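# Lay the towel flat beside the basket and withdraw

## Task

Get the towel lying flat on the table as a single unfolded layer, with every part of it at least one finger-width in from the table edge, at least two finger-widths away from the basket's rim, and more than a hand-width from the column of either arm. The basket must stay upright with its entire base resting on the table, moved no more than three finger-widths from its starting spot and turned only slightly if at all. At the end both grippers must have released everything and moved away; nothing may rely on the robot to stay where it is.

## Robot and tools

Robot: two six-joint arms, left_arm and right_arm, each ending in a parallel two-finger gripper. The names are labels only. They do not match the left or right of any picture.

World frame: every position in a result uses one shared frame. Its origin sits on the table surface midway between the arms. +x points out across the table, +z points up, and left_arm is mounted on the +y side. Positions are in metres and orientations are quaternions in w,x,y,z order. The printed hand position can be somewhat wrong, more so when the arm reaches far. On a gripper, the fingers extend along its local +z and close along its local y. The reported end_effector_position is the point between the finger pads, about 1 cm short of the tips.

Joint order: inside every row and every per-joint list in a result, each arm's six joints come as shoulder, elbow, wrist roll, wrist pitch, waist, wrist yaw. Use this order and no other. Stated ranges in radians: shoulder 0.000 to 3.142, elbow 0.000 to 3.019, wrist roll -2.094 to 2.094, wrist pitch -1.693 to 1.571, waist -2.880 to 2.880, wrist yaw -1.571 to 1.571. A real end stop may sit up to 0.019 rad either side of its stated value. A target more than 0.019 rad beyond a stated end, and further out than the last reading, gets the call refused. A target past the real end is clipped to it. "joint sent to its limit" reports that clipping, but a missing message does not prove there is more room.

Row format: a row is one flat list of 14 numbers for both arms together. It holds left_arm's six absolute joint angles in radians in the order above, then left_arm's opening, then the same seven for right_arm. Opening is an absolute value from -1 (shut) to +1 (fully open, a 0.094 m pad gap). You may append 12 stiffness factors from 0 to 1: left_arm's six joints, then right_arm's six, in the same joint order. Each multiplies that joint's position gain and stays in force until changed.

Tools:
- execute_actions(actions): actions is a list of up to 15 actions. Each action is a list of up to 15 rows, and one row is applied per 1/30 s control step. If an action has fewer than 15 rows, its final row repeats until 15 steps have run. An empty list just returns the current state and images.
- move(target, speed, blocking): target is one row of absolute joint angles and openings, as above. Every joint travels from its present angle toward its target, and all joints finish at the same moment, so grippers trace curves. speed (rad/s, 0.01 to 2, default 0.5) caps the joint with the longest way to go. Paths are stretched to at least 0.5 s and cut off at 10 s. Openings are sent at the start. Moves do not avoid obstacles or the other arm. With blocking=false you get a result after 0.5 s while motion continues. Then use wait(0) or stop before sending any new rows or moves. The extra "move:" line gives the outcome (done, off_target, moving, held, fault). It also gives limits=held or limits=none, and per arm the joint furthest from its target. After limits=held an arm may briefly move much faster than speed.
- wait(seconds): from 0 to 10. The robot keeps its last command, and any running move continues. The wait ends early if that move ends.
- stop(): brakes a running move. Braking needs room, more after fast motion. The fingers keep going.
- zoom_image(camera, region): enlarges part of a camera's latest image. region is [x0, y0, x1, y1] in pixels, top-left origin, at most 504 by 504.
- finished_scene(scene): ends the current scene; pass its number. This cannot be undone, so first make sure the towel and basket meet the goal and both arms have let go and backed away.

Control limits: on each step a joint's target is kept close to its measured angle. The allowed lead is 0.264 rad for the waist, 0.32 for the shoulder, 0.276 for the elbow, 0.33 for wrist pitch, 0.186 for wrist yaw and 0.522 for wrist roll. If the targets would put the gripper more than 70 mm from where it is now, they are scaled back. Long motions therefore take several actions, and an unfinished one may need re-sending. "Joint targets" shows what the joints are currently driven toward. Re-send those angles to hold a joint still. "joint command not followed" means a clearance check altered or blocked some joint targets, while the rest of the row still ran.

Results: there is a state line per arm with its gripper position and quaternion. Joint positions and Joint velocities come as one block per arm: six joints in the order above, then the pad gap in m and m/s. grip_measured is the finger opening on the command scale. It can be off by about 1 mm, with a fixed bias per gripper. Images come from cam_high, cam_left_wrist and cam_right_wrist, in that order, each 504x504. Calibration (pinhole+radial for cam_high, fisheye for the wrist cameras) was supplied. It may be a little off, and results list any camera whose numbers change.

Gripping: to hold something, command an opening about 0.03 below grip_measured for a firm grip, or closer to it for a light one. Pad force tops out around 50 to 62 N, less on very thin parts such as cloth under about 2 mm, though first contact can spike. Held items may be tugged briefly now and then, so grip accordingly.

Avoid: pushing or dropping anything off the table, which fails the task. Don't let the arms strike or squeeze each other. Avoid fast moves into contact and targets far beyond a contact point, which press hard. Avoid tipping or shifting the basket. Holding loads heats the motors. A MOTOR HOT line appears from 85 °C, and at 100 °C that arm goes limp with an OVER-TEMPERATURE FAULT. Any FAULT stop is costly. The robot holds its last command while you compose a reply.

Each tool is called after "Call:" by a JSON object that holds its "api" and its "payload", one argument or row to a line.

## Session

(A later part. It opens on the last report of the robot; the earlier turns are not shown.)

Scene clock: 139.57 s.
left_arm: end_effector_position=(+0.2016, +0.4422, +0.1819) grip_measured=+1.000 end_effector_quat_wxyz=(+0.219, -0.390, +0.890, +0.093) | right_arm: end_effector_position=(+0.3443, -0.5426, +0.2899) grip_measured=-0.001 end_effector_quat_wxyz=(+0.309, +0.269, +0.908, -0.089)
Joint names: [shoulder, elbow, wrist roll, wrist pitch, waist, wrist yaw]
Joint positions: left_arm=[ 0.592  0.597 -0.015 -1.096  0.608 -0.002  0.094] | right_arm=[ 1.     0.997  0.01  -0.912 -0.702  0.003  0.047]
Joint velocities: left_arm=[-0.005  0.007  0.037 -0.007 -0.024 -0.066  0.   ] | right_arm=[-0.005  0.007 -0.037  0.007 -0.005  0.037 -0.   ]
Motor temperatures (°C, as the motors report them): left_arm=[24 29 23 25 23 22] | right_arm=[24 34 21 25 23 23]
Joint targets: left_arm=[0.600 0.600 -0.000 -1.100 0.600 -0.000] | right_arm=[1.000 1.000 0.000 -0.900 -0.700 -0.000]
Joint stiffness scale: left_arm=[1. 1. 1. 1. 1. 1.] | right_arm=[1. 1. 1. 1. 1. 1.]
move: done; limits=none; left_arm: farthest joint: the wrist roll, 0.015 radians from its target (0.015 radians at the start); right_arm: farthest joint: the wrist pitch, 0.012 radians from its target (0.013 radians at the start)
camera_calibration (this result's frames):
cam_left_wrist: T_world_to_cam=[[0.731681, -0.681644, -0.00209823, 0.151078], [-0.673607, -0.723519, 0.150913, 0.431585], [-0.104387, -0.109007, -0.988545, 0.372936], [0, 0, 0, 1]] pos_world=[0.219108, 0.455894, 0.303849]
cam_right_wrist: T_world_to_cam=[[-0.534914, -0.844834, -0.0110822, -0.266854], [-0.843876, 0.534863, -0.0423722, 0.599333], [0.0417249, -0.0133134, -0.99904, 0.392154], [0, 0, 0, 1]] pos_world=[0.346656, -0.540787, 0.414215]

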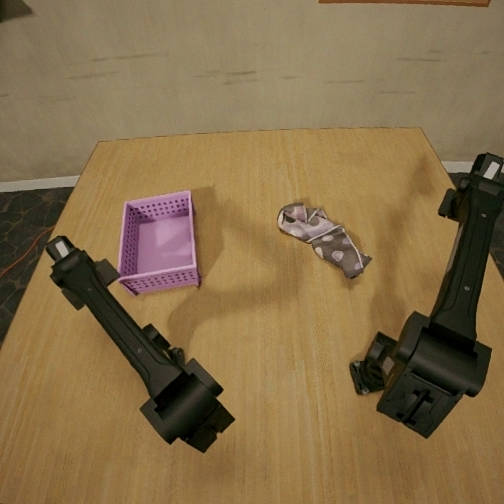

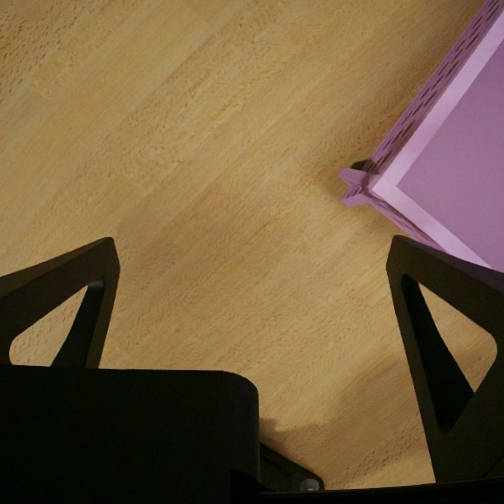

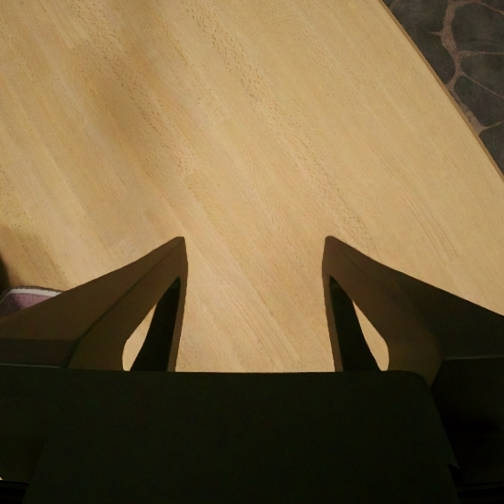

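Call:
{"api": "move", "payload": {
  "target": [0.6,0.6,0,-1.1,0.6,0,1,1.55,1.08,-1.2,-1.08,-0.3,0,0],
  "speed": 0.8
}}

Scene clock: 145.50 s.
left_arm: end_effector_position=(+0.2016, +0.4422, +0.1819) grip_measured=+1.000 end_effector_quat_wxyz=(+0.219, -0.390, +0.890, +0.093) | right_arm: end_effector_position=(+0.4066, -0.3954, +0.0802) grip_measured=-0.001 end_effector_quat_wxyz=(-0.003, -0.488, +0.873, +0.001)
Joint names: [shoulder, elbow, wrist roll, wrist pitch, waist, wrist yaw]
Joint positions: left_arm=[ 0.592  0.597 -0.015 -1.096  0.608 -0.002  0.094] | right_arm=[ 1.541  1.036 -1.19  -1.071 -0.308  0.003  0.047]
Joint velocities: left_arm=[-0.005 -0.002 -0.022 -0.012 -0.005  0.051  0.   ] | right_arm=[-0.005  0.007 -0.022  0.002  0.005  0.007 -0.001]
Motor temperatures (°C, as the motors report them): left_arm=[24 29 23 25 23 22] | right_arm=[24 34 21 25 23 23]
Joint targets: left_arm=[0.600 0.600 0.000 -1.100 0.600 -0.000] | right_arm=[1.550 1.080 -1.200 -1.080 -0.300 -0.000]
Joint stiffness scale: left_arm=[1. 1. 1. 1. 1. 1.] | right_arm=[1. 1. 1. 1. 1. 1.]
move: off_target (right_arm); limits=none; left_arm: farthest joint: the wrist roll, 0.015 radians from its target (0.015 radians at the start); right_arm: farthest joint: the elbow, 0.044 radians from its target (0.083 radians at the start)
camera_calibration (this result's frames):
cam_left_wrist: T_world_to_cam=[[0.731681, -0.681644, -0.00209823, 0.151078], [-0.673607, -0.723519, 0.150913, 0.431585], [-0.104387, -0.109007, -0.988545, 0.372936], [0, 0, 0, 1]] pos_world=[0.219108, 0.455894, 0.303849]
cam_right_wrist: T_world_to_cam=[[0.853158, -0.521408, -0.0159359, -0.547643], [-0.417123, -0.700229, 0.579386, -0.147509], [-0.313256, -0.487661, -0.814897, 0.124047], [0, 0, 0, 1]] pos_world=[0.444555, -0.328343, 0.177823]

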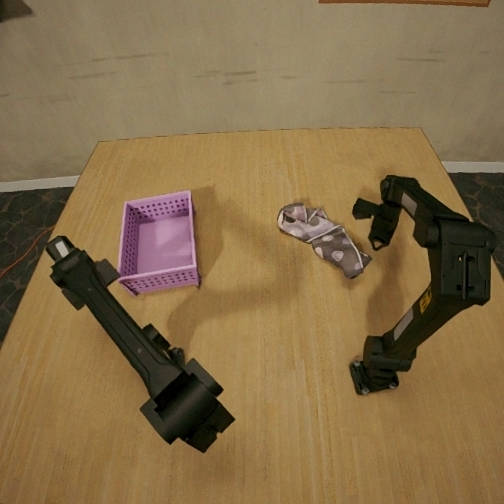

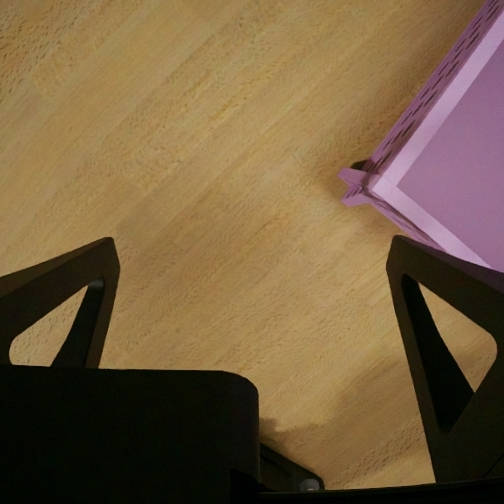

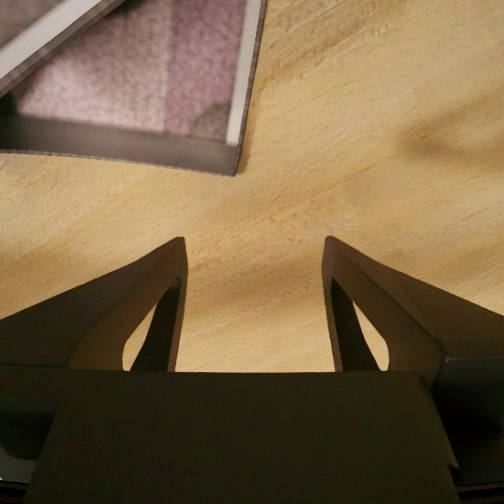

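Call:
{"api": "move", "payload": {
  "target": [0.6,0.6,0,-1.1,0.6,0,1,1.52,0.95,-1.1,-0.98,-0.215,0,0],
  "speed": 0.3
}}

Call:
{"api": "move", "payload": {
  "target": [0.6,0.6,0,-1.1,0.6,0,1,1.64,0.9,-1.1,-0.85,-0.215,0,0],
  "speed": 0.15
}}

Call:
{"api": "move", "payload": {
  "target": [0.6,0.6,0,-1.1,0.6,0,1,1.64,0.9,-1.1,-0.85,-0.215,0,-1]
}}

Scene clock: 152.43 s.
left_arm: end_effector_position=(+0.2016, +0.4422, +0.1819) grip_measured=+1.000 end_effector_quat_wxyz=(+0.219, -0.390, +0.890, +0.093) | right_arm: end_effector_position=(+0.3912, -0.3586, +0.0511) grip_measured=-0.001 end_effector_quat_wxyz=(-0.007, -0.491, +0.871, +0.003)
Joint names: [shoulder, elbow, wrist roll, wrist pitch, waist, wrist yaw]
Joint positions: left_arm=[ 0.592  0.597 -0.015 -1.096  0.608 -0.002  0.094] | right_arm=[ 1.541  0.946 -1.11  -0.991 -0.222  0.003  0.047]
Joint velocities: left_arm=[ 0.005 -0.017 -0.037  0.002 -0.005 -0.007  0.   ] | right_arm=[-0.015 -0.012 -0.051 -0.007  0.005  0.037 -0.001]
Motor temperatures (°C, as the motors report them): left_arm=[24 29 23 25 23 22] | right_arm=[24 35 21 25 23 23]
Joint targets: left_arm=[0.600 0.600 0.000 -1.100 0.600 -0.000] | right_arm=[1.520 0.950 -1.100 -0.980 -0.215 -0.000]
Joint stiffness scale: left_arm=[1. 1. 1. 1. 1. 1.] | right_arm=[1. 1. 1. 1. 1. 1.]
move: off_target (right_arm); limits=none; left_arm: farthest joint: the wrist roll, 0.015 radians from its target (0.015 radians at the start); right_arm: farthest joint: the shoulder, 0.021 radians from its target (0.021 radians at the start)
camera_calibration (this result's frames):
cam_left_wrist: T_world_to_cam=[[0.731681, -0.681644, -0.00209823, 0.151078], [-0.673607, -0.723519, 0.150913, 0.431585], [-0.104387, -0.109007, -0.988545, 0.372936], [0, 0, 0, 1]] pos_world=[0.219108, 0.455894, 0.303849]
cam_right_wrist: T_world_to_cam=[[0.856355, -0.515857, -0.0234206, -0.514644], [-0.407574, -0.703056, 0.582748, -0.116164], [-0.317081, -0.489494, -0.812315, 0.11414], [0, 0, 0, 1]] pos_world=[0.429564, -0.291282, 0.148359]

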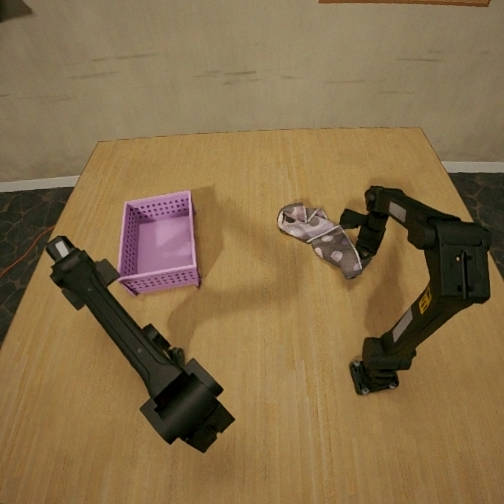

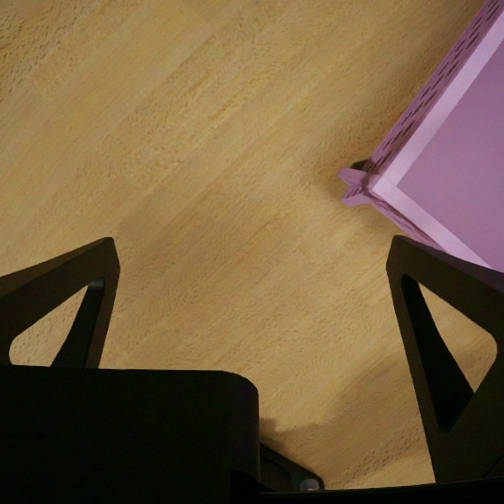

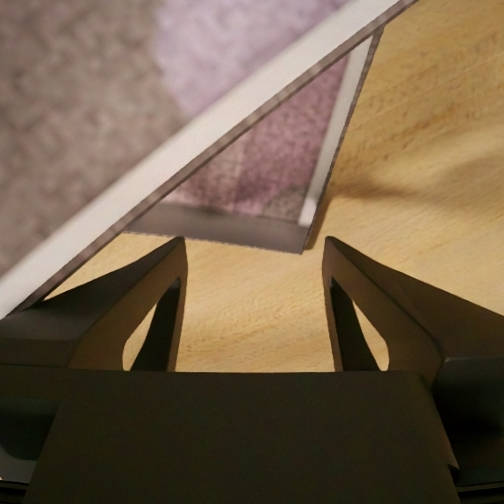

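Scene clock: 153.70 s.
left_arm: end_effector_position=(+0.2016, +0.4422, +0.1819) grip_measured=+1.000 end_effector_quat_wxyz=(+0.219, -0.390, +0.890, +0.093) | right_arm: end_effector_position=(+0.3950, -0.3589, +0.0159) grip_measured=-0.001 end_effector_quat_wxyz=(-0.001, -0.491, +0.871, -0.001)
Joint names: [shoulder, elbow, wrist roll, wrist pitch, waist, wrist yaw]
Joint positions: left_arm=[ 0.592  0.597 -0.015 -1.096  0.608 -0.002  0.094] | right_arm=[ 1.604  0.908 -1.11  -0.876 -0.222  0.003  0.047]
Joint velocities: left_arm=[ 0.005 -0.002 -0.037 -0.007 -0.015 -0.051  0.   ] | right_arm=[-0.005  0.007  0.066 -0.012 -0.005 -0.066 -0.   ]
Motor temperatures (°C, as the motors report them): left_arm=[24 29 23 25 23 22] | right_arm=[24 34 21 25 23 23]
Joint targets: left_arm=[0.600 0.600 -0.000 -1.100 0.600 -0.000] | right_arm=[1.640 0.900 -1.100 -0.850 -0.215 0.000]
Joint stiffness scale: left_arm=[1. 1. 1. 1. 1. 1.] | right_arm=[1. 1. 1. 1. 1. 1.]
move: off_target (right_arm); limits=none; left_arm: farthest joint: the wrist roll, 0.015 radians from its target (0.015 radians at the start); right_arm: farthest joint: the shoulder, 0.036 radians from its target (0.099 radians at the start)
camera_calibration (this result's frames):
cam_left_wrist: T_world_to_cam=[[0.731681, -0.681644, -0.00209823, 0.151078], [-0.673607, -0.723519, 0.150913, 0.431585], [-0.104387, -0.109007, -0.988545, 0.372936], [0, 0, 0, 1]] pos_world=[0.219108, 0.455894, 0.303849]
cam_right_wrist: T_world_to_cam=[[0.856591, -0.515877, -0.0111014, -0.519201], [-0.415515, -0.702382, 0.577933, -0.0908946], [-0.30594, -0.490439, -0.816009, 0.0819546], [0, 0, 0, 1]] pos_world=[0.432048, -0.291493, 0.113643]

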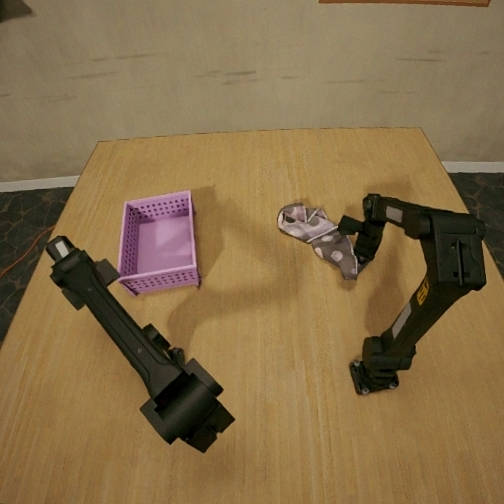

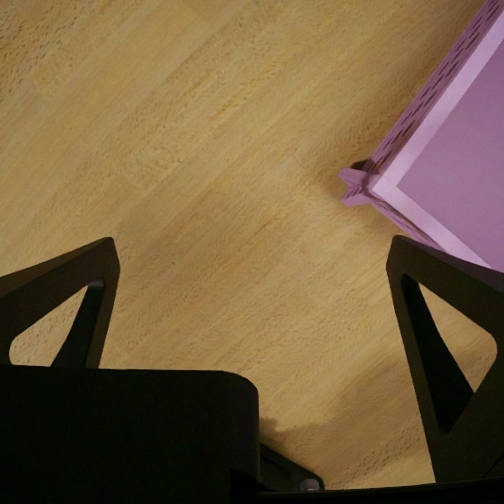

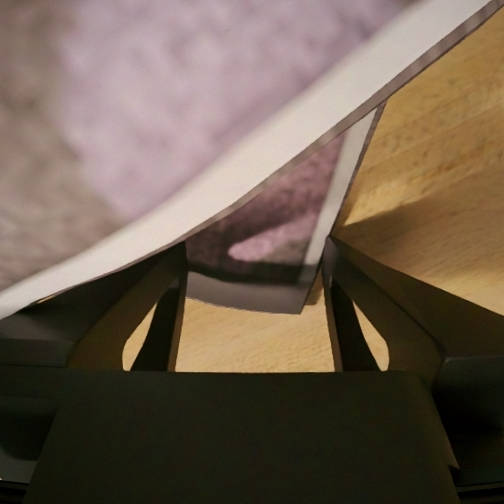

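Scene clock: 154.40 s.
left_arm: end_effector_position=(+0.2016, +0.4422, +0.1819) grip_measured=+1.000 end_effector_quat_wxyz=(+0.219, -0.390, +0.890, +0.093) | right_arm: end_effector_position=(+0.3969, -0.3590, +0.0162) grip_measured=-0.899 end_effector_quat_wxyz=(+0.002, -0.490, +0.871, -0.003)
Joint names: [shoulder, elbow, wrist roll, wrist pitch, waist, wrist yaw]
Joint positions: left_arm=[ 0.592  0.597 -0.015 -1.096  0.608 -0.002  0.094] | right_arm=[ 1.603  0.908 -1.11  -0.868 -0.222  0.003  0.005]
Joint velocities: left_arm=[ 0.005 -0.002 -0.037 -0.012 -0.005 -0.037  0.   ] | right_arm=[-0.005  0.012 -0.051  0.002  0.005  0.051  0.   ]
Motor temperatures (°C, as the motors report them): left_arm=[24 29 23 25 23 22] | right_arm=[24 34 21 25 23 23]
Joint targets: left_arm=[0.600 0.600 0.000 -1.100 0.600 0.000] | right_arm=[1.640 0.900 -1.100 -0.850 -0.215 -0.000]
Joint stiffness scale: left_arm=[1. 1. 1. 1. 1. 1.] | right_arm=[1. 1. 1. 1. 1. 1.]
move: off_target (right_arm); limits=none; left_arm: farthest joint: the wrist roll, 0.015 radians from its target (0.015 radians at the start); right_arm: farthest joint: the shoulder, 0.037 radians from its target (0.036 radians at the start)
camera_calibration (this result's frames):
cam_left_wrist: T_world_to_cam=[[0.731681, -0.681644, -0.00209823, 0.151078], [-0.673607, -0.723519, 0.150913, 0.431585], [-0.104387, -0.109007, -0.988545, 0.372936], [0, 0, 0, 1]] pos_world=[0.219108, 0.455894, 0.303849]
cam_right_wrist: T_world_to_cam=[[0.856454, -0.516209, -0.0039143, -0.521057], [-0.420386, -0.701833, 0.575071, -0.088222], [-0.299604, -0.490876, -0.818094, 0.0800451], [0, 0, 0, 1]] pos_world=[0.433156, -0.291599, 0.114179]

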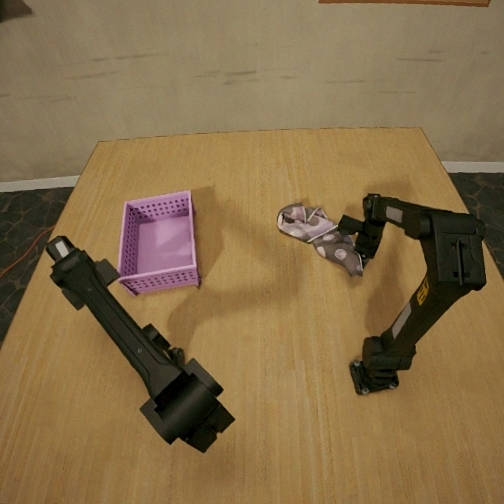

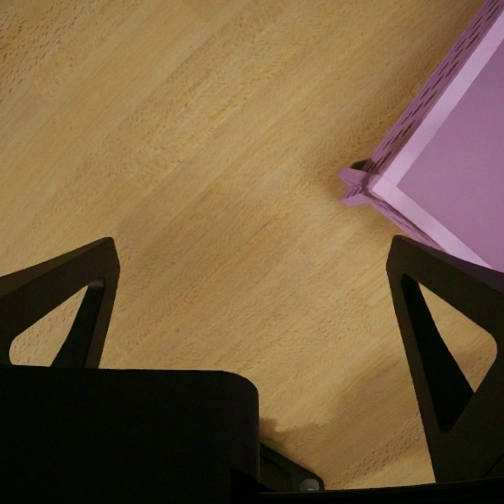

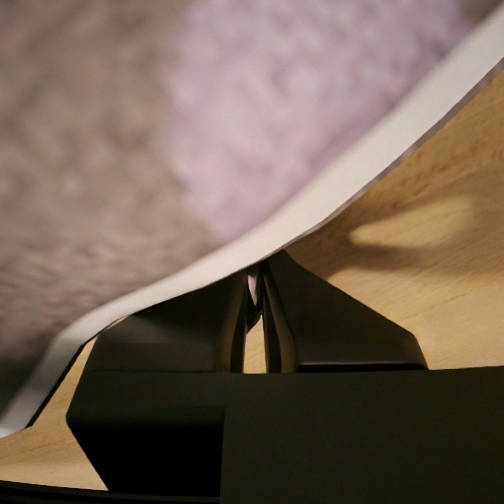

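Call:
{"api": "move", "payload": {
  "target": [0.6,0.6,0,-1.1,0.6,0,1,1.2,1.9,-0.8,-1.6,0.1,0,-1],
  "speed": 0.4
}}

Call:
{"api": "zoom_image", "payload": {
  "camera": "cam_high",
  "region": [240,60,460,280]
}}

Scene clock: 159.43 s.
left_arm: end_effector_position=(+0.2016, +0.4422, +0.1819) grip_measured=+1.000 end_effector_quat_wxyz=(+0.219, -0.390, +0.890, +0.093) | right_arm: end_effector_position=(+0.3870, -0.2379, +0.5453) grip_measured=-0.899 end_effector_quat_wxyz=(+0.300, -0.469, +0.826, -0.092)
Joint names: [shoulder, elbow, wrist roll, wrist pitch, waist, wrist yaw]
Joint positions: left_arm=[ 0.592  0.597 -0.015 -1.096  0.608 -0.002  0.094] | right_arm=[ 1.199  1.861 -0.811 -1.595  0.086  0.003  0.005]
Joint velocities: left_arm=[-0.005  0.007 -0.007 -0.017 -0.005  0.007  0.   ] | right_arm=[-0.005 -0.017  0.037  0.027 -0.015 -0.007 -0.001]
Motor temperatures (°C, as the motors report them): left_arm=[24 29 23 25 23 22] | right_arm=[24 35 21 25 23 23]
Joint targets: left_arm=[0.600 0.600 0.000 -1.100 0.600 -0.000] | right_arm=[1.200 1.900 -0.800 -1.600 0.100 0.000]
Joint stiffness scale: left_arm=[1. 1. 1. 1. 1. 1.] | right_arm=[1. 1. 1. 1. 1. 1.]
move: off_target (right_arm); limits=none; left_arm: farthest joint: the wrist roll, 0.015 radians from its target (0.015 radians at the start); right_arm: farthest joint: the elbow, 0.039 radians from its target (0.992 radians at the start)
camera_calibration (this result's frames):
cam_left_wrist: T_world_to_cam=[[0.731681, -0.681644, -0.00209823, 0.151078], [-0.673607, -0.723519, 0.150913, 0.431585], [-0.104387, -0.109007, -0.988545, 0.372936], [0, 0, 0, 1]] pos_world=[0.219108, 0.455894, 0.303849]
cam_right_wrist: T_world_to_cam=[[0.727357, -0.538465, 0.42545, -0.637395], [-0.638603, -0.758075, 0.132319, 0.000895468], [0.251274, -0.367937, -0.895256, 0.427502], [0, 0, 0, 1]] pos_world=[0.356766, -0.185242, 0.653785]

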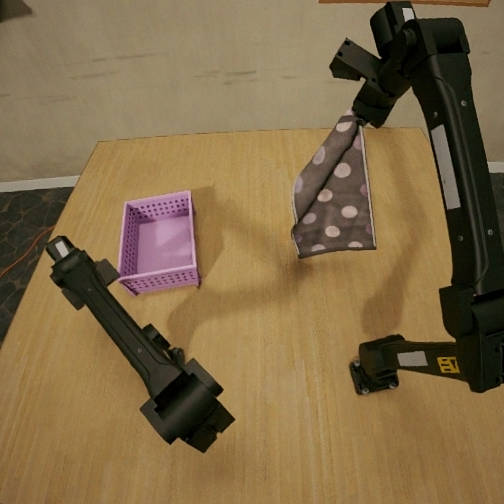

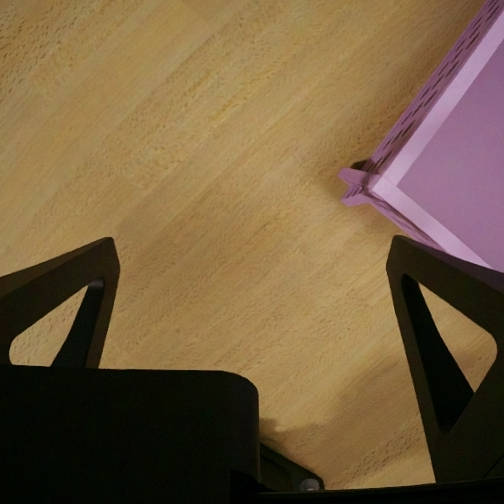

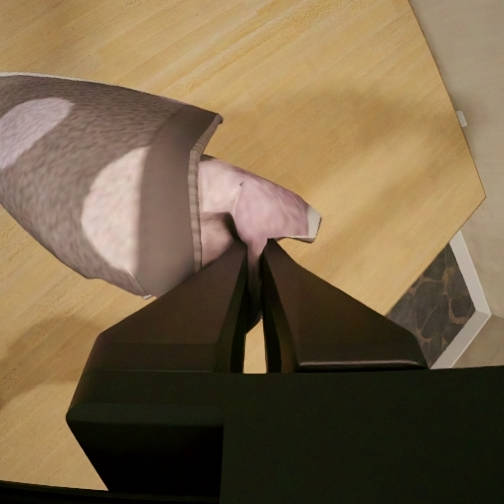

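Region (240, 60, 460, 280) of cam_high's 504x504 image, scaled by 2.291, with more detail than that image has.

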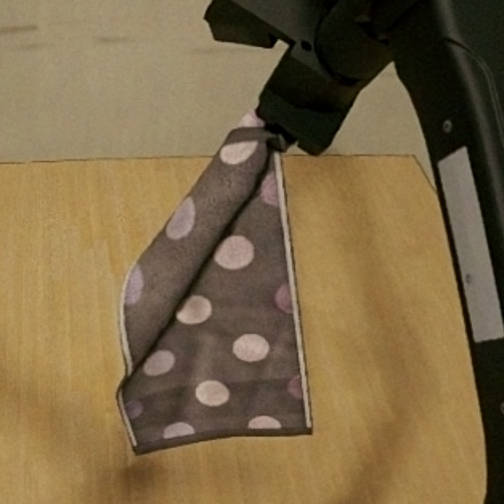

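Call:
{"api": "move", "payload": {
  "target": [0.6,0.6,0,-1.1,0.6,0,1,1.69,2.29,-0.75,-1.135,0.155,0,-1],
  "speed": 0.3
}}

Call:
{"api": "move", "payload": {
  "target": [0.6,0.6,0,-1.1,0.6,0,1,1.62,1.85,-0.7,-1.2,0.2,0,-1],
  "speed": 0.2
}}

Call:
{"api": "move", "payload": {
  "target": [0.6,0.6,0,-1.1,0.6,0,1,1.37,1.36,-0.63,-1.245,0.27,0,-1],
  "speed": 0.25
}}

Scene clock: 167.23 s.
left_arm: end_effector_position=(+0.2016, +0.4422, +0.1819) grip_measured=+1.000 end_effector_quat_wxyz=(+0.219, -0.390, +0.890, +0.093) | right_arm: end_effector_position=(+0.6364, -0.1445, +0.5579) grip_measured=-0.899 end_effector_quat_wxyz=(+0.449, -0.439, +0.770, -0.112)
Joint names: [shoulder, elbow, wrist roll, wrist pitch, waist, wrist yaw]
Joint positions: left_arm=[ 0.592  0.597 -0.015 -1.096  0.608 -0.002  0.094] | right_arm=[ 1.684  2.234 -0.761 -1.157  0.14   0.003  0.005]
Joint velocities: left_arm=[-0.024 -0.017  0.037  0.002 -0.015  0.022  0.   ] | right_arm=[-0.005 -0.012  0.037  0.002 -0.005  0.007  0.   ]
Motor temperatures (°C, as the motors report them): left_arm=[24 29 23 25 23 22] | right_arm=[24 36 21 25 23 23]
Joint targets: left_arm=[0.600 0.600 -0.000 -1.100 0.600 -0.000] | right_arm=[1.690 2.290 -0.750 -1.135 0.155 0.000]
Joint stiffness scale: left_arm=[1. 1. 1. 1. 1. 1.] | right_arm=[1. 1. 1. 1. 1. 1.]
move: off_target (right_arm); limits=none; left_arm: farthest joint: the wrist roll, 0.015 radians from its target (0.015 radians at the start); right_arm: farthest joint: the elbow, 0.056 radians from its target (0.429 radians at the start)
camera_calibration (this result's frames):
cam_left_wrist: T_world_to_cam=[[0.731681, -0.681644, -0.00209823, 0.151078], [-0.673607, -0.723519, 0.150913, 0.431585], [-0.104387, -0.109007, -0.988545, 0.372936], [0, 0, 0, 1]] pos_world=[0.219108, 0.455894, 0.303849]
cam_right_wrist: T_world_to_cam=[[0.585416, -0.583651, 0.562707, -0.766707], [-0.621267, -0.768881, -0.15116, 0.374814], [0.520879, -0.2611, -0.812719, 0.208341], [0, 0, 0, 1]] pos_world=[0.573182, -0.104904, 0.657411]

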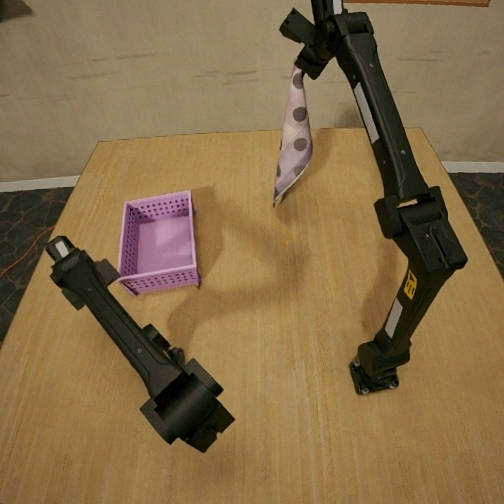

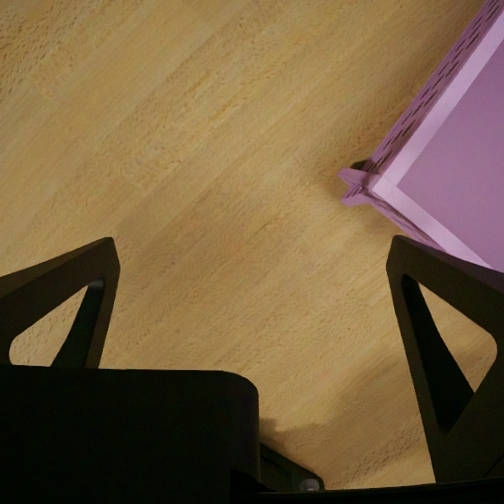

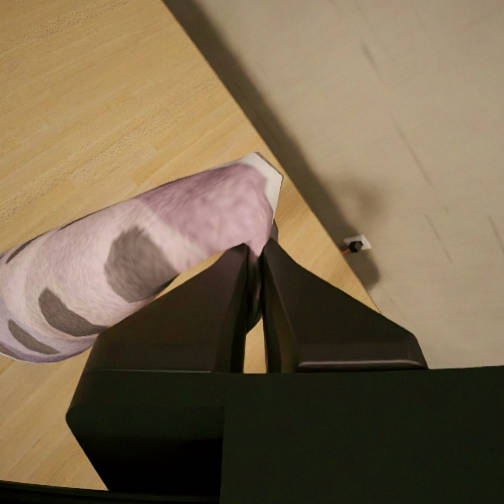

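Scene clock: 169.50 s.
left_arm: end_effector_position=(+0.2016, +0.4422, +0.1819) grip_measured=+1.000 end_effector_quat_wxyz=(+0.219, -0.390, +0.890, +0.093) | right_arm: end_effector_position=(+0.5964, -0.1269, +0.3679) grip_measured=-0.899 end_effector_quat_wxyz=(+0.275, -0.474, +0.835, -0.055)
Joint names: [shoulder, elbow, wrist roll, wrist pitch, waist, wrist yaw]
Joint positions: left_arm=[ 0.592  0.597 -0.015 -1.096  0.608 -0.002  0.094] | right_arm=[ 1.65   1.842 -0.71  -1.195  0.185  0.003  0.005]
Joint velocities: left_arm=[-0.005  0.017 -0.022 -0.002  0.005 -0.081  0.   ] | right_arm=[ 0.005 -0.002  0.007 -0.027  0.005 -0.081 -0.   ]
Motor temperatures (°C, as the motors report them): left_arm=[24 29 23 25 23 22] | right_arm=[24 36 21 25 23 23]
Joint targets: left_arm=[0.600 0.600 0.000 -1.100 0.600 -0.000] | right_arm=[1.620 1.850 -0.700 -1.200 0.200 -0.000]
Joint stiffness scale: left_arm=[1. 1. 1. 1. 1. 1.] | right_arm=[1. 1. 1. 1. 1. 1.]
move: off_target (right_arm); limits=none; left_arm: farthest joint: the wrist roll, 0.015 radians from its target (0.015 radians at the start); right_arm: farthest joint: the shoulder, 0.030 radians from its target (0.064 radians at the start)
camera_calibration (this result's frames):
cam_left_wrist: T_world_to_cam=[[0.731681, -0.681644, -0.00209823, 0.151078], [-0.673607, -0.723519, 0.150913, 0.431585], [-0.104387, -0.109007, -0.988545, 0.372936], [0, 0, 0, 1]] pos_world=[0.219108, 0.455894, 0.303849]
cam_right_wrist: T_world_to_cam=[[0.76769, -0.540596, 0.344106, -0.648855], [-0.614589, -0.773176, 0.156456, 0.217124], [0.181475, -0.331594, -0.925804, 0.314432], [0, 0, 0, 1]] pos_world=[0.5745, -0.0786296, 0.480407]

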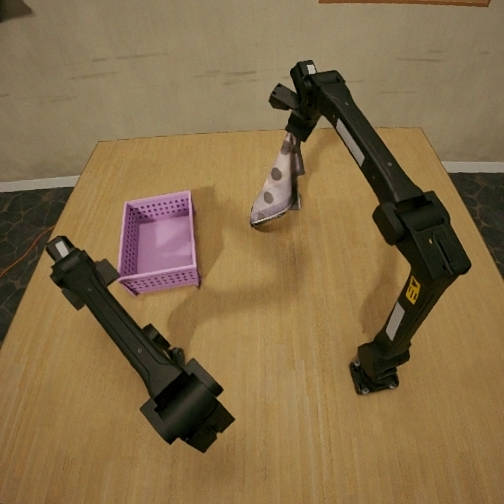

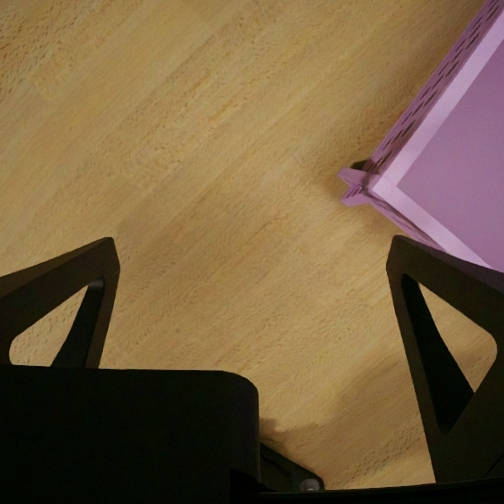

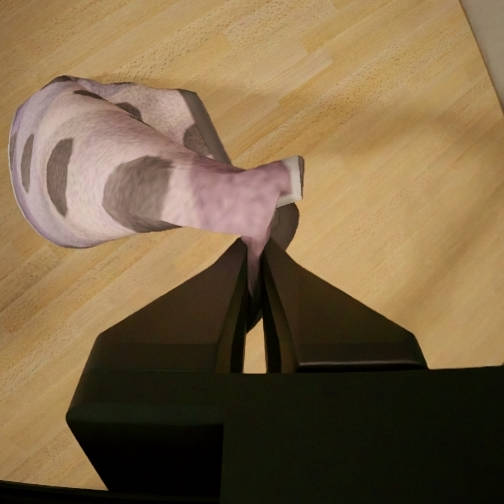

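Scene clock: 171.83 s.
left_arm: end_effector_position=(+0.2016, +0.4422, +0.1819) grip_measured=+1.000 end_effector_quat_wxyz=(+0.219, -0.390, +0.890, +0.093) | right_arm: end_effector_position=(+0.4401, -0.1442, +0.2646) grip_measured=-0.899 end_effector_quat_wxyz=(+0.144, -0.488, +0.861, -0.019)
Joint names: [shoulder, elbow, wrist roll, wrist pitch, waist, wrist yaw]
Joint positions: left_arm=[ 0.592  0.597 -0.015 -1.096  0.608 -0.002  0.094] | right_arm=[ 1.393  1.354 -0.64  -1.239  0.255  0.003  0.005]
Joint velocities: left_arm=[-0.015 -0.007  0.022  0.002  0.005 -0.007  0.   ] | right_arm=[-0.015  0.002  0.022  0.007 -0.015 -0.066  0.   ]
Motor temperatures (°C, as the motors report them): left_arm=[24 29 23 25 23 22] | right_arm=[24 35 21 25 23 23]
Joint targets: left_arm=[0.600 0.600 0.000 -1.100 0.600 -0.000] | right_arm=[1.370 1.360 -0.630 -1.245 0.270 0.000]
Joint stiffness scale: left_arm=[1. 1. 1. 1. 1. 1.] | right_arm=[1. 1. 1. 1. 1. 1.]
move: off_target (right_arm); limits=none; left_arm: farthest joint: the wrist roll, 0.015 radians from its target (0.015 radians at the start); right_arm: farthest joint: the shoulder, 0.023 radians from its target (0.280 radians at the start)
camera_calibration (this result's frames):
cam_left_wrist: T_world_to_cam=[[0.731681, -0.681644, -0.00209823, 0.151078], [-0.673607, -0.723519, 0.150913, 0.431585], [-0.104387, -0.109007, -0.988545, 0.372936], [0, 0, 0, 1]] pos_world=[0.219108, 0.455894, 0.303849]
cam_right_wrist: T_world_to_cam=[[0.83913, -0.518669, 0.163841, -0.48327], [-0.539997, -0.758203, 0.36542, 0.0378787], [-0.0653078, -0.395108, -0.91631, 0.338336], [0, 0, 0, 1]] pos_world=[0.448076, -0.0882579, 0.375358]

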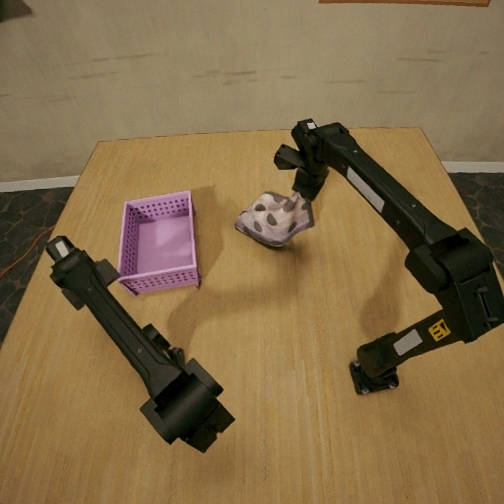

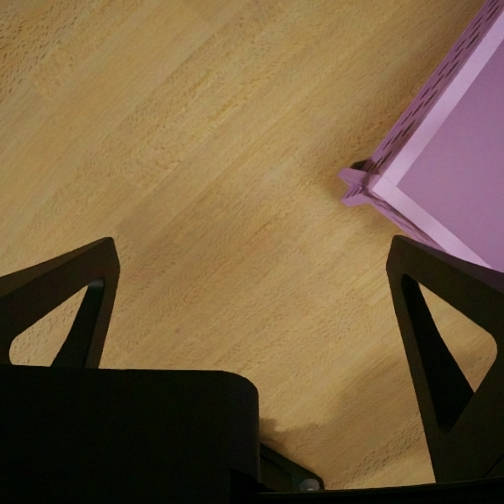

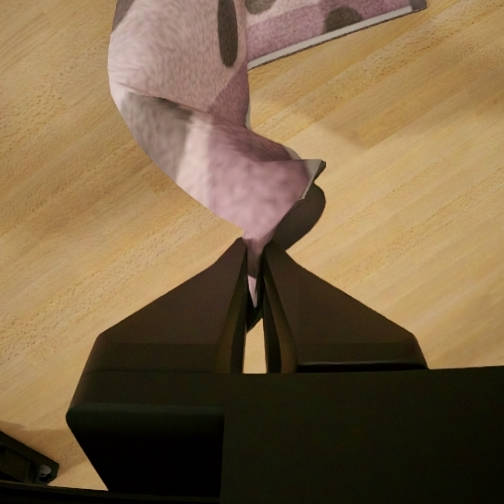

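Call:
{"api": "move", "payload": {
  "target": [0.6,0.6,0,-1.1,0.6,0,1,1.02,1.1,-1.0,-1.37,-0.05,0,-1],
  "speed": 0.25
}}

Call:
{"api": "zoom_image", "payload": {
  "camera": "cam_high",
  "region": [220,120,440,340]
}}

Scene clock: 176.53 s.
left_arm: end_effector_position=(+0.2016, +0.4422, +0.1819) grip_measured=+1.000 end_effector_quat_wxyz=(+0.219, -0.390, +0.890, +0.093) | right_arm: end_effector_position=(+0.3326, -0.2923, +0.2780) grip_measured=-0.899 end_effector_quat_wxyz=(+0.122, -0.513, +0.847, -0.060)
Joint names: [shoulder, elbow, wrist roll, wrist pitch, waist, wrist yaw]
Joint positions: left_arm=[ 0.592  0.597 -0.015 -1.096  0.608 -0.002  0.094] | right_arm=[ 1.031  1.095 -0.99  -1.363 -0.037  0.003  0.005]
Joint velocities: left_arm=[ 0.005 -0.002 -0.022 -0.007  0.005  0.007  0.   ] | right_arm=[-0.005  0.007  0.007 -0.012  0.005 -0.051 -0.   ]
Motor temperatures (°C, as the motors report them): left_arm=[24 29 23 25 23 22] | right_arm=[24 35 21 25 23 23]
Joint targets: left_arm=[0.600 0.600 -0.000 -1.100 0.600 0.000] | right_arm=[1.020 1.100 -1.000 -1.370 -0.050 -0.000]
Joint stiffness scale: left_arm=[1. 1. 1. 1. 1. 1.] | right_arm=[1. 1. 1. 1. 1. 1.]
move: done; limits=none; left_arm: farthest joint: the wrist roll, 0.015 radians from its target (0.015 radians at the start); right_arm: farthest joint: the waist, 0.013 radians from its target (0.305 radians at the start)
camera_calibration (this result's frames):
cam_left_wrist: T_world_to_cam=[[0.731681, -0.681644, -0.00209823, 0.151078], [-0.673607, -0.723519, 0.150913, 0.431585], [-0.104387, -0.109007, -0.988545, 0.372936], [0, 0, 0, 1]] pos_world=[0.219108, 0.455894, 0.303849]
cam_right_wrist: T_world_to_cam=[[0.860038, -0.46243, 0.215621, -0.476994], [-0.508455, -0.741548, 0.437699, -0.163092], [-0.0425114, -0.486072, -0.872884, 0.238865], [0, 0, 0, 1]] pos_world=[0.337463, -0.225412, 0.382737]

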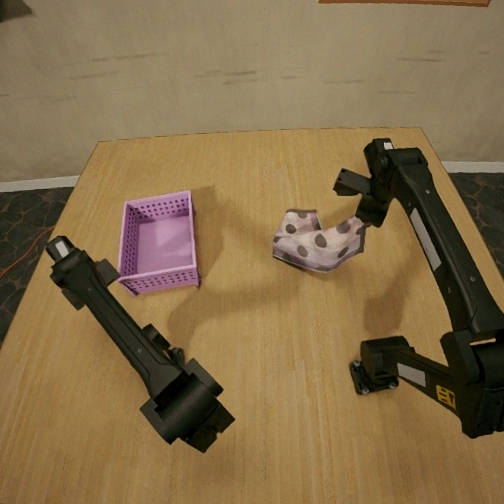

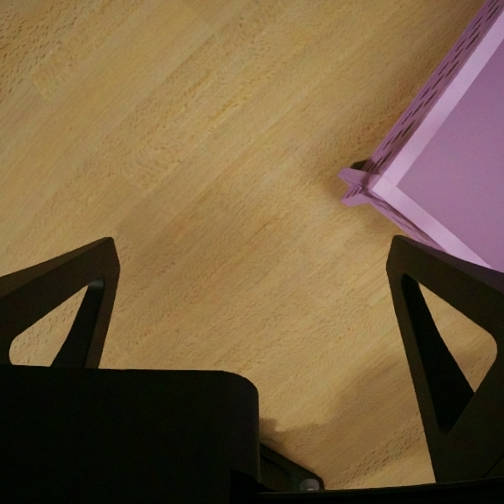

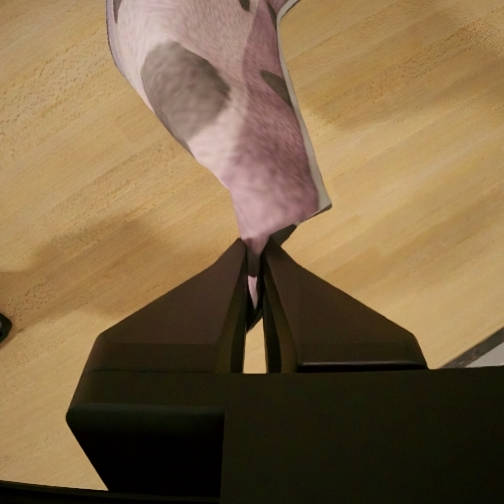

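Region (220, 120, 440, 340) of cam_high's 504x504 image, scaled by 2.291, with more detail than that image has.

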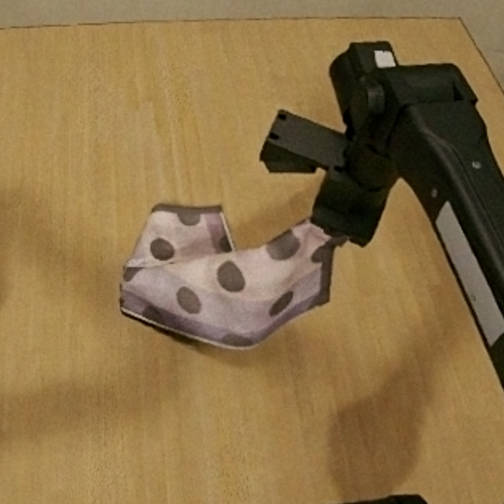

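Call:
{"api": "move", "payload": {
  "target": [0.6,0.6,0,-1.1,0.6,0,1,0.87,0.96,0.3,-1.42,0.81,0,-1],
  "speed": 0.4
}}

Call:
{"api": "zoom_image", "payload": {
  "camera": "cam_high",
  "region": [200,140,420,360]
}}

Scene clock: 186.80 s.
left_arm: end_effector_position=(+0.2016, +0.4422, +0.1819) grip_measured=+1.000 end_effector_quat_wxyz=(+0.219, -0.390, +0.890, +0.093) | right_arm: end_effector_position=(+0.1636, -0.1067, +0.2542) grip_measured=-0.899 end_effector_quat_wxyz=(+0.094, -0.315, +0.942, +0.065)
Joint names: [shoulder, elbow, wrist roll, wrist pitch, waist, wrist yaw]
Joint positions: left_arm=[ 0.592  0.597 -0.015 -1.096  0.608 -0.002  0.094] | right_arm=[ 0.886  0.956  0.29  -1.412  0.797  0.003  0.005]
Joint velocities: left_arm=[-0.005 -0.012 -0.007  0.007 -0.005  0.022  0.   ] | right_arm=[ 0.005  0.007 -0.11   0.022 -0.005 -0.081 -0.001]
Motor temperatures (°C, as the motors report them): left_arm=[24 29 23 25 23 22] | right_arm=[24 35 21 25 23 23]
Joint targets: left_arm=[0.600 0.600 0.000 -1.100 0.600 0.000] | right_arm=[0.870 0.960 0.300 -1.420 0.810 0.000]
Joint stiffness scale: left_arm=[1. 1. 1. 1. 1. 1.] | right_arm=[1. 1. 1. 1. 1. 1.]
move: done; limits=none; left_arm: farthest joint: the wrist roll, 0.015 radians from its target (0.015 radians at the start); right_arm: farthest joint: the shoulder, 0.016 radians from its target (0.161 radians at the start)
camera_calibration (this result's frames):
cam_left_wrist: T_world_to_cam=[[0.731681, -0.681644, -0.00209823, 0.151078], [-0.673607, -0.723519, 0.150913, 0.431585], [-0.104387, -0.109007, -0.988545, 0.372936], [0, 0, 0, 1]] pos_world=[0.219108, 0.455894, 0.303849]
cam_right_wrist: T_world_to_cam=[[0.609169, -0.789707, -0.072638, -0.161313], [-0.714548, -0.586299, 0.381673, -0.0364647], [-0.343997, -0.1806, -0.921439, 0.395329], [0, 0, 0, 1]] pos_world=[0.208204, -0.0773728, 0.366472]

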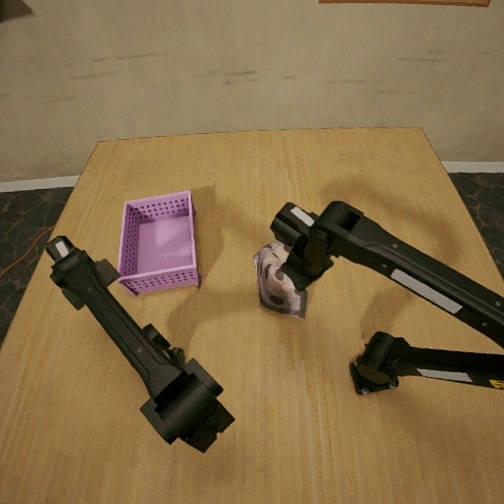

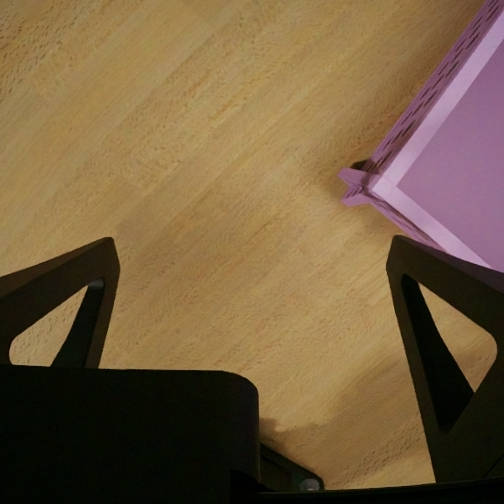

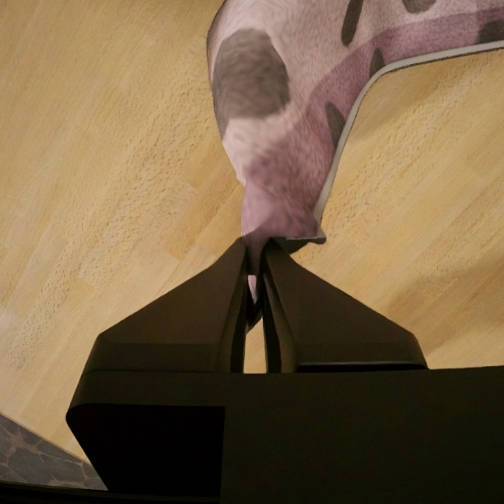

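Region (200, 140, 420, 360) of cam_high's 504x504 image, scaled by 2.291, with more detail than that image has.

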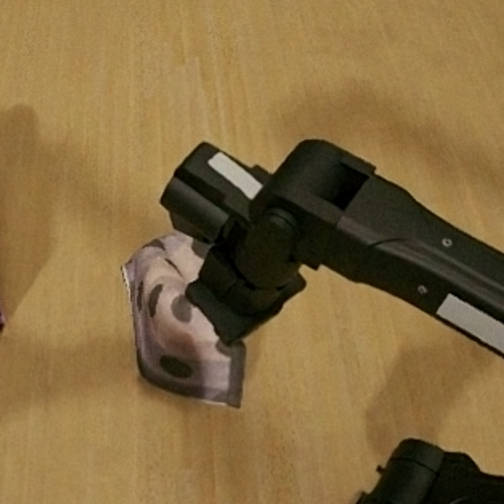

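Call:
{"api": "move", "payload": {
  "target": [0.6,0.6,0,-1.1,0.6,0,1,0.765,0.65,-0.2,-1.45,0.17,0,-1],
  "speed": 0.3
}}

Call:
{"api": "zoom_image", "payload": {
  "camera": "cam_high",
  "region": [200,140,420,360]
}}

Scene clock: 194.17 s.
left_arm: end_effector_position=(+0.2016, +0.4422, +0.1819) grip_measured=+1.000 end_effector_quat_wxyz=(+0.219, -0.390, +0.890, +0.093) | right_arm: end_effector_position=(+0.1704, -0.2696, +0.1487) grip_measured=-0.899 end_effector_quat_wxyz=(-0.001, -0.252, +0.968, -0.001)
Joint names: [shoulder, elbow, wrist roll, wrist pitch, waist, wrist yaw]
Joint positions: left_arm=[ 0.592  0.597 -0.015 -1.096  0.608 -0.002  0.094] | right_arm=[ 0.778  0.646 -0.19  -1.442  0.183  0.003  0.005]
Joint velocities: left_arm=[ 0.005 -0.007  0.022 -0.007 -0.005  0.037  0.   ] | right_arm=[ 0.005 -0.002 -0.051  0.002  0.005  0.051 -0.   ]
Motor temperatures (°C, as the motors report them): left_arm=[24 30 23 25 23 22] | right_arm=[24 35 21 25 23 23]
Joint targets: left_arm=[0.600 0.600 -0.000 -1.100 0.600 -0.000] | right_arm=[0.765 0.650 -0.200 -1.450 0.170 -0.000]
Joint stiffness scale: left_arm=[1. 1. 1. 1. 1. 1.] | right_arm=[1. 1. 1. 1. 1. 1.]
move: done; limits=none; left_arm: farthest joint: the wrist roll, 0.015 radians from its target (0.015 radians at the start); right_arm: farthest joint: the waist, 0.013 radians from its target (0.627 radians at the start)
camera_calibration (this result's frames):
cam_left_wrist: T_world_to_cam=[[0.731681, -0.681644, -0.00209823, 0.151078], [-0.673607, -0.723519, 0.150913, 0.431585], [-0.104387, -0.109007, -0.988545, 0.372936], [0, 0, 0, 1]] pos_world=[0.219108, 0.455894, 0.303849]
cam_right_wrist: T_world_to_cam=[[0.491083, -0.871064, -0.00919071, -0.312971], [-0.708111, -0.405315, 0.578185, -0.0683285], [-0.507362, -0.277429, -0.815854, 0.257042], [0, 0, 0, 1]] pos_world=[0.235724, -0.229002, 0.246338]

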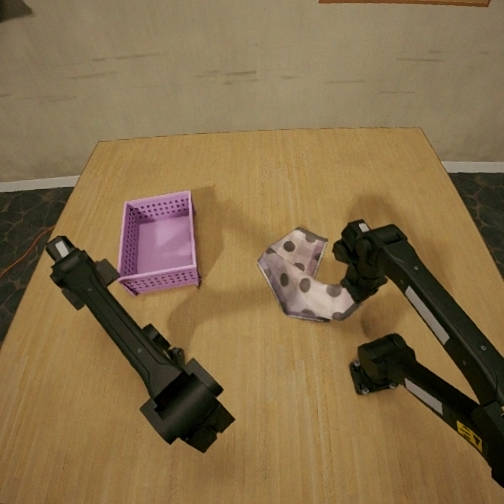

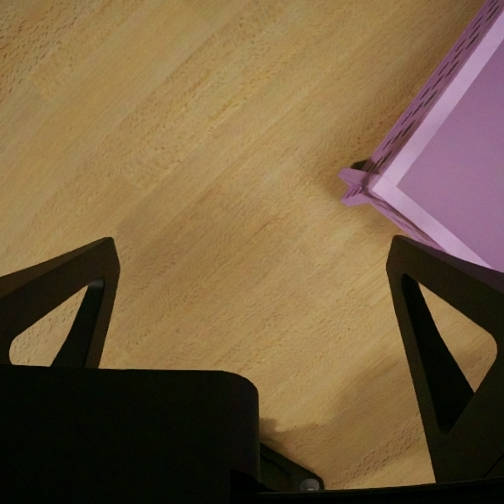

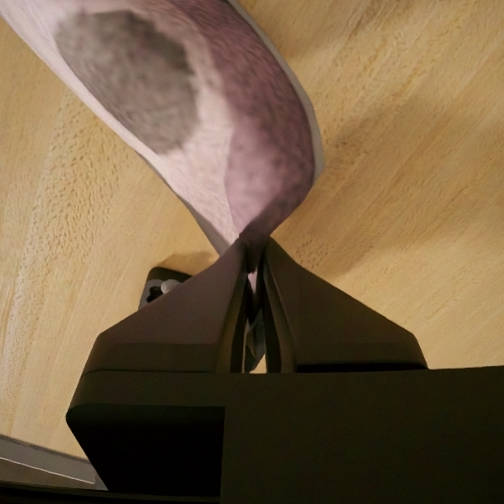

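Region (200, 140, 420, 360) of cam_high's 504x504 image, scaled by 2.291, with more detail than that image has.

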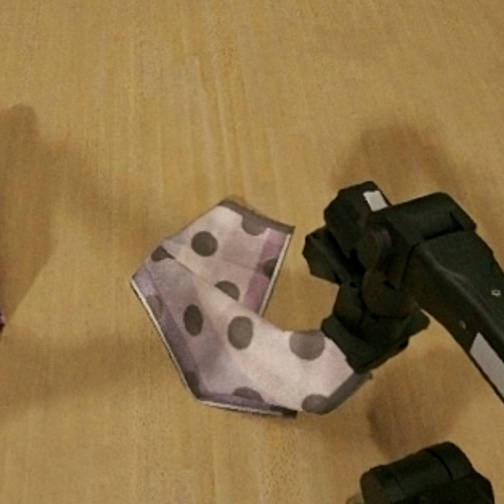

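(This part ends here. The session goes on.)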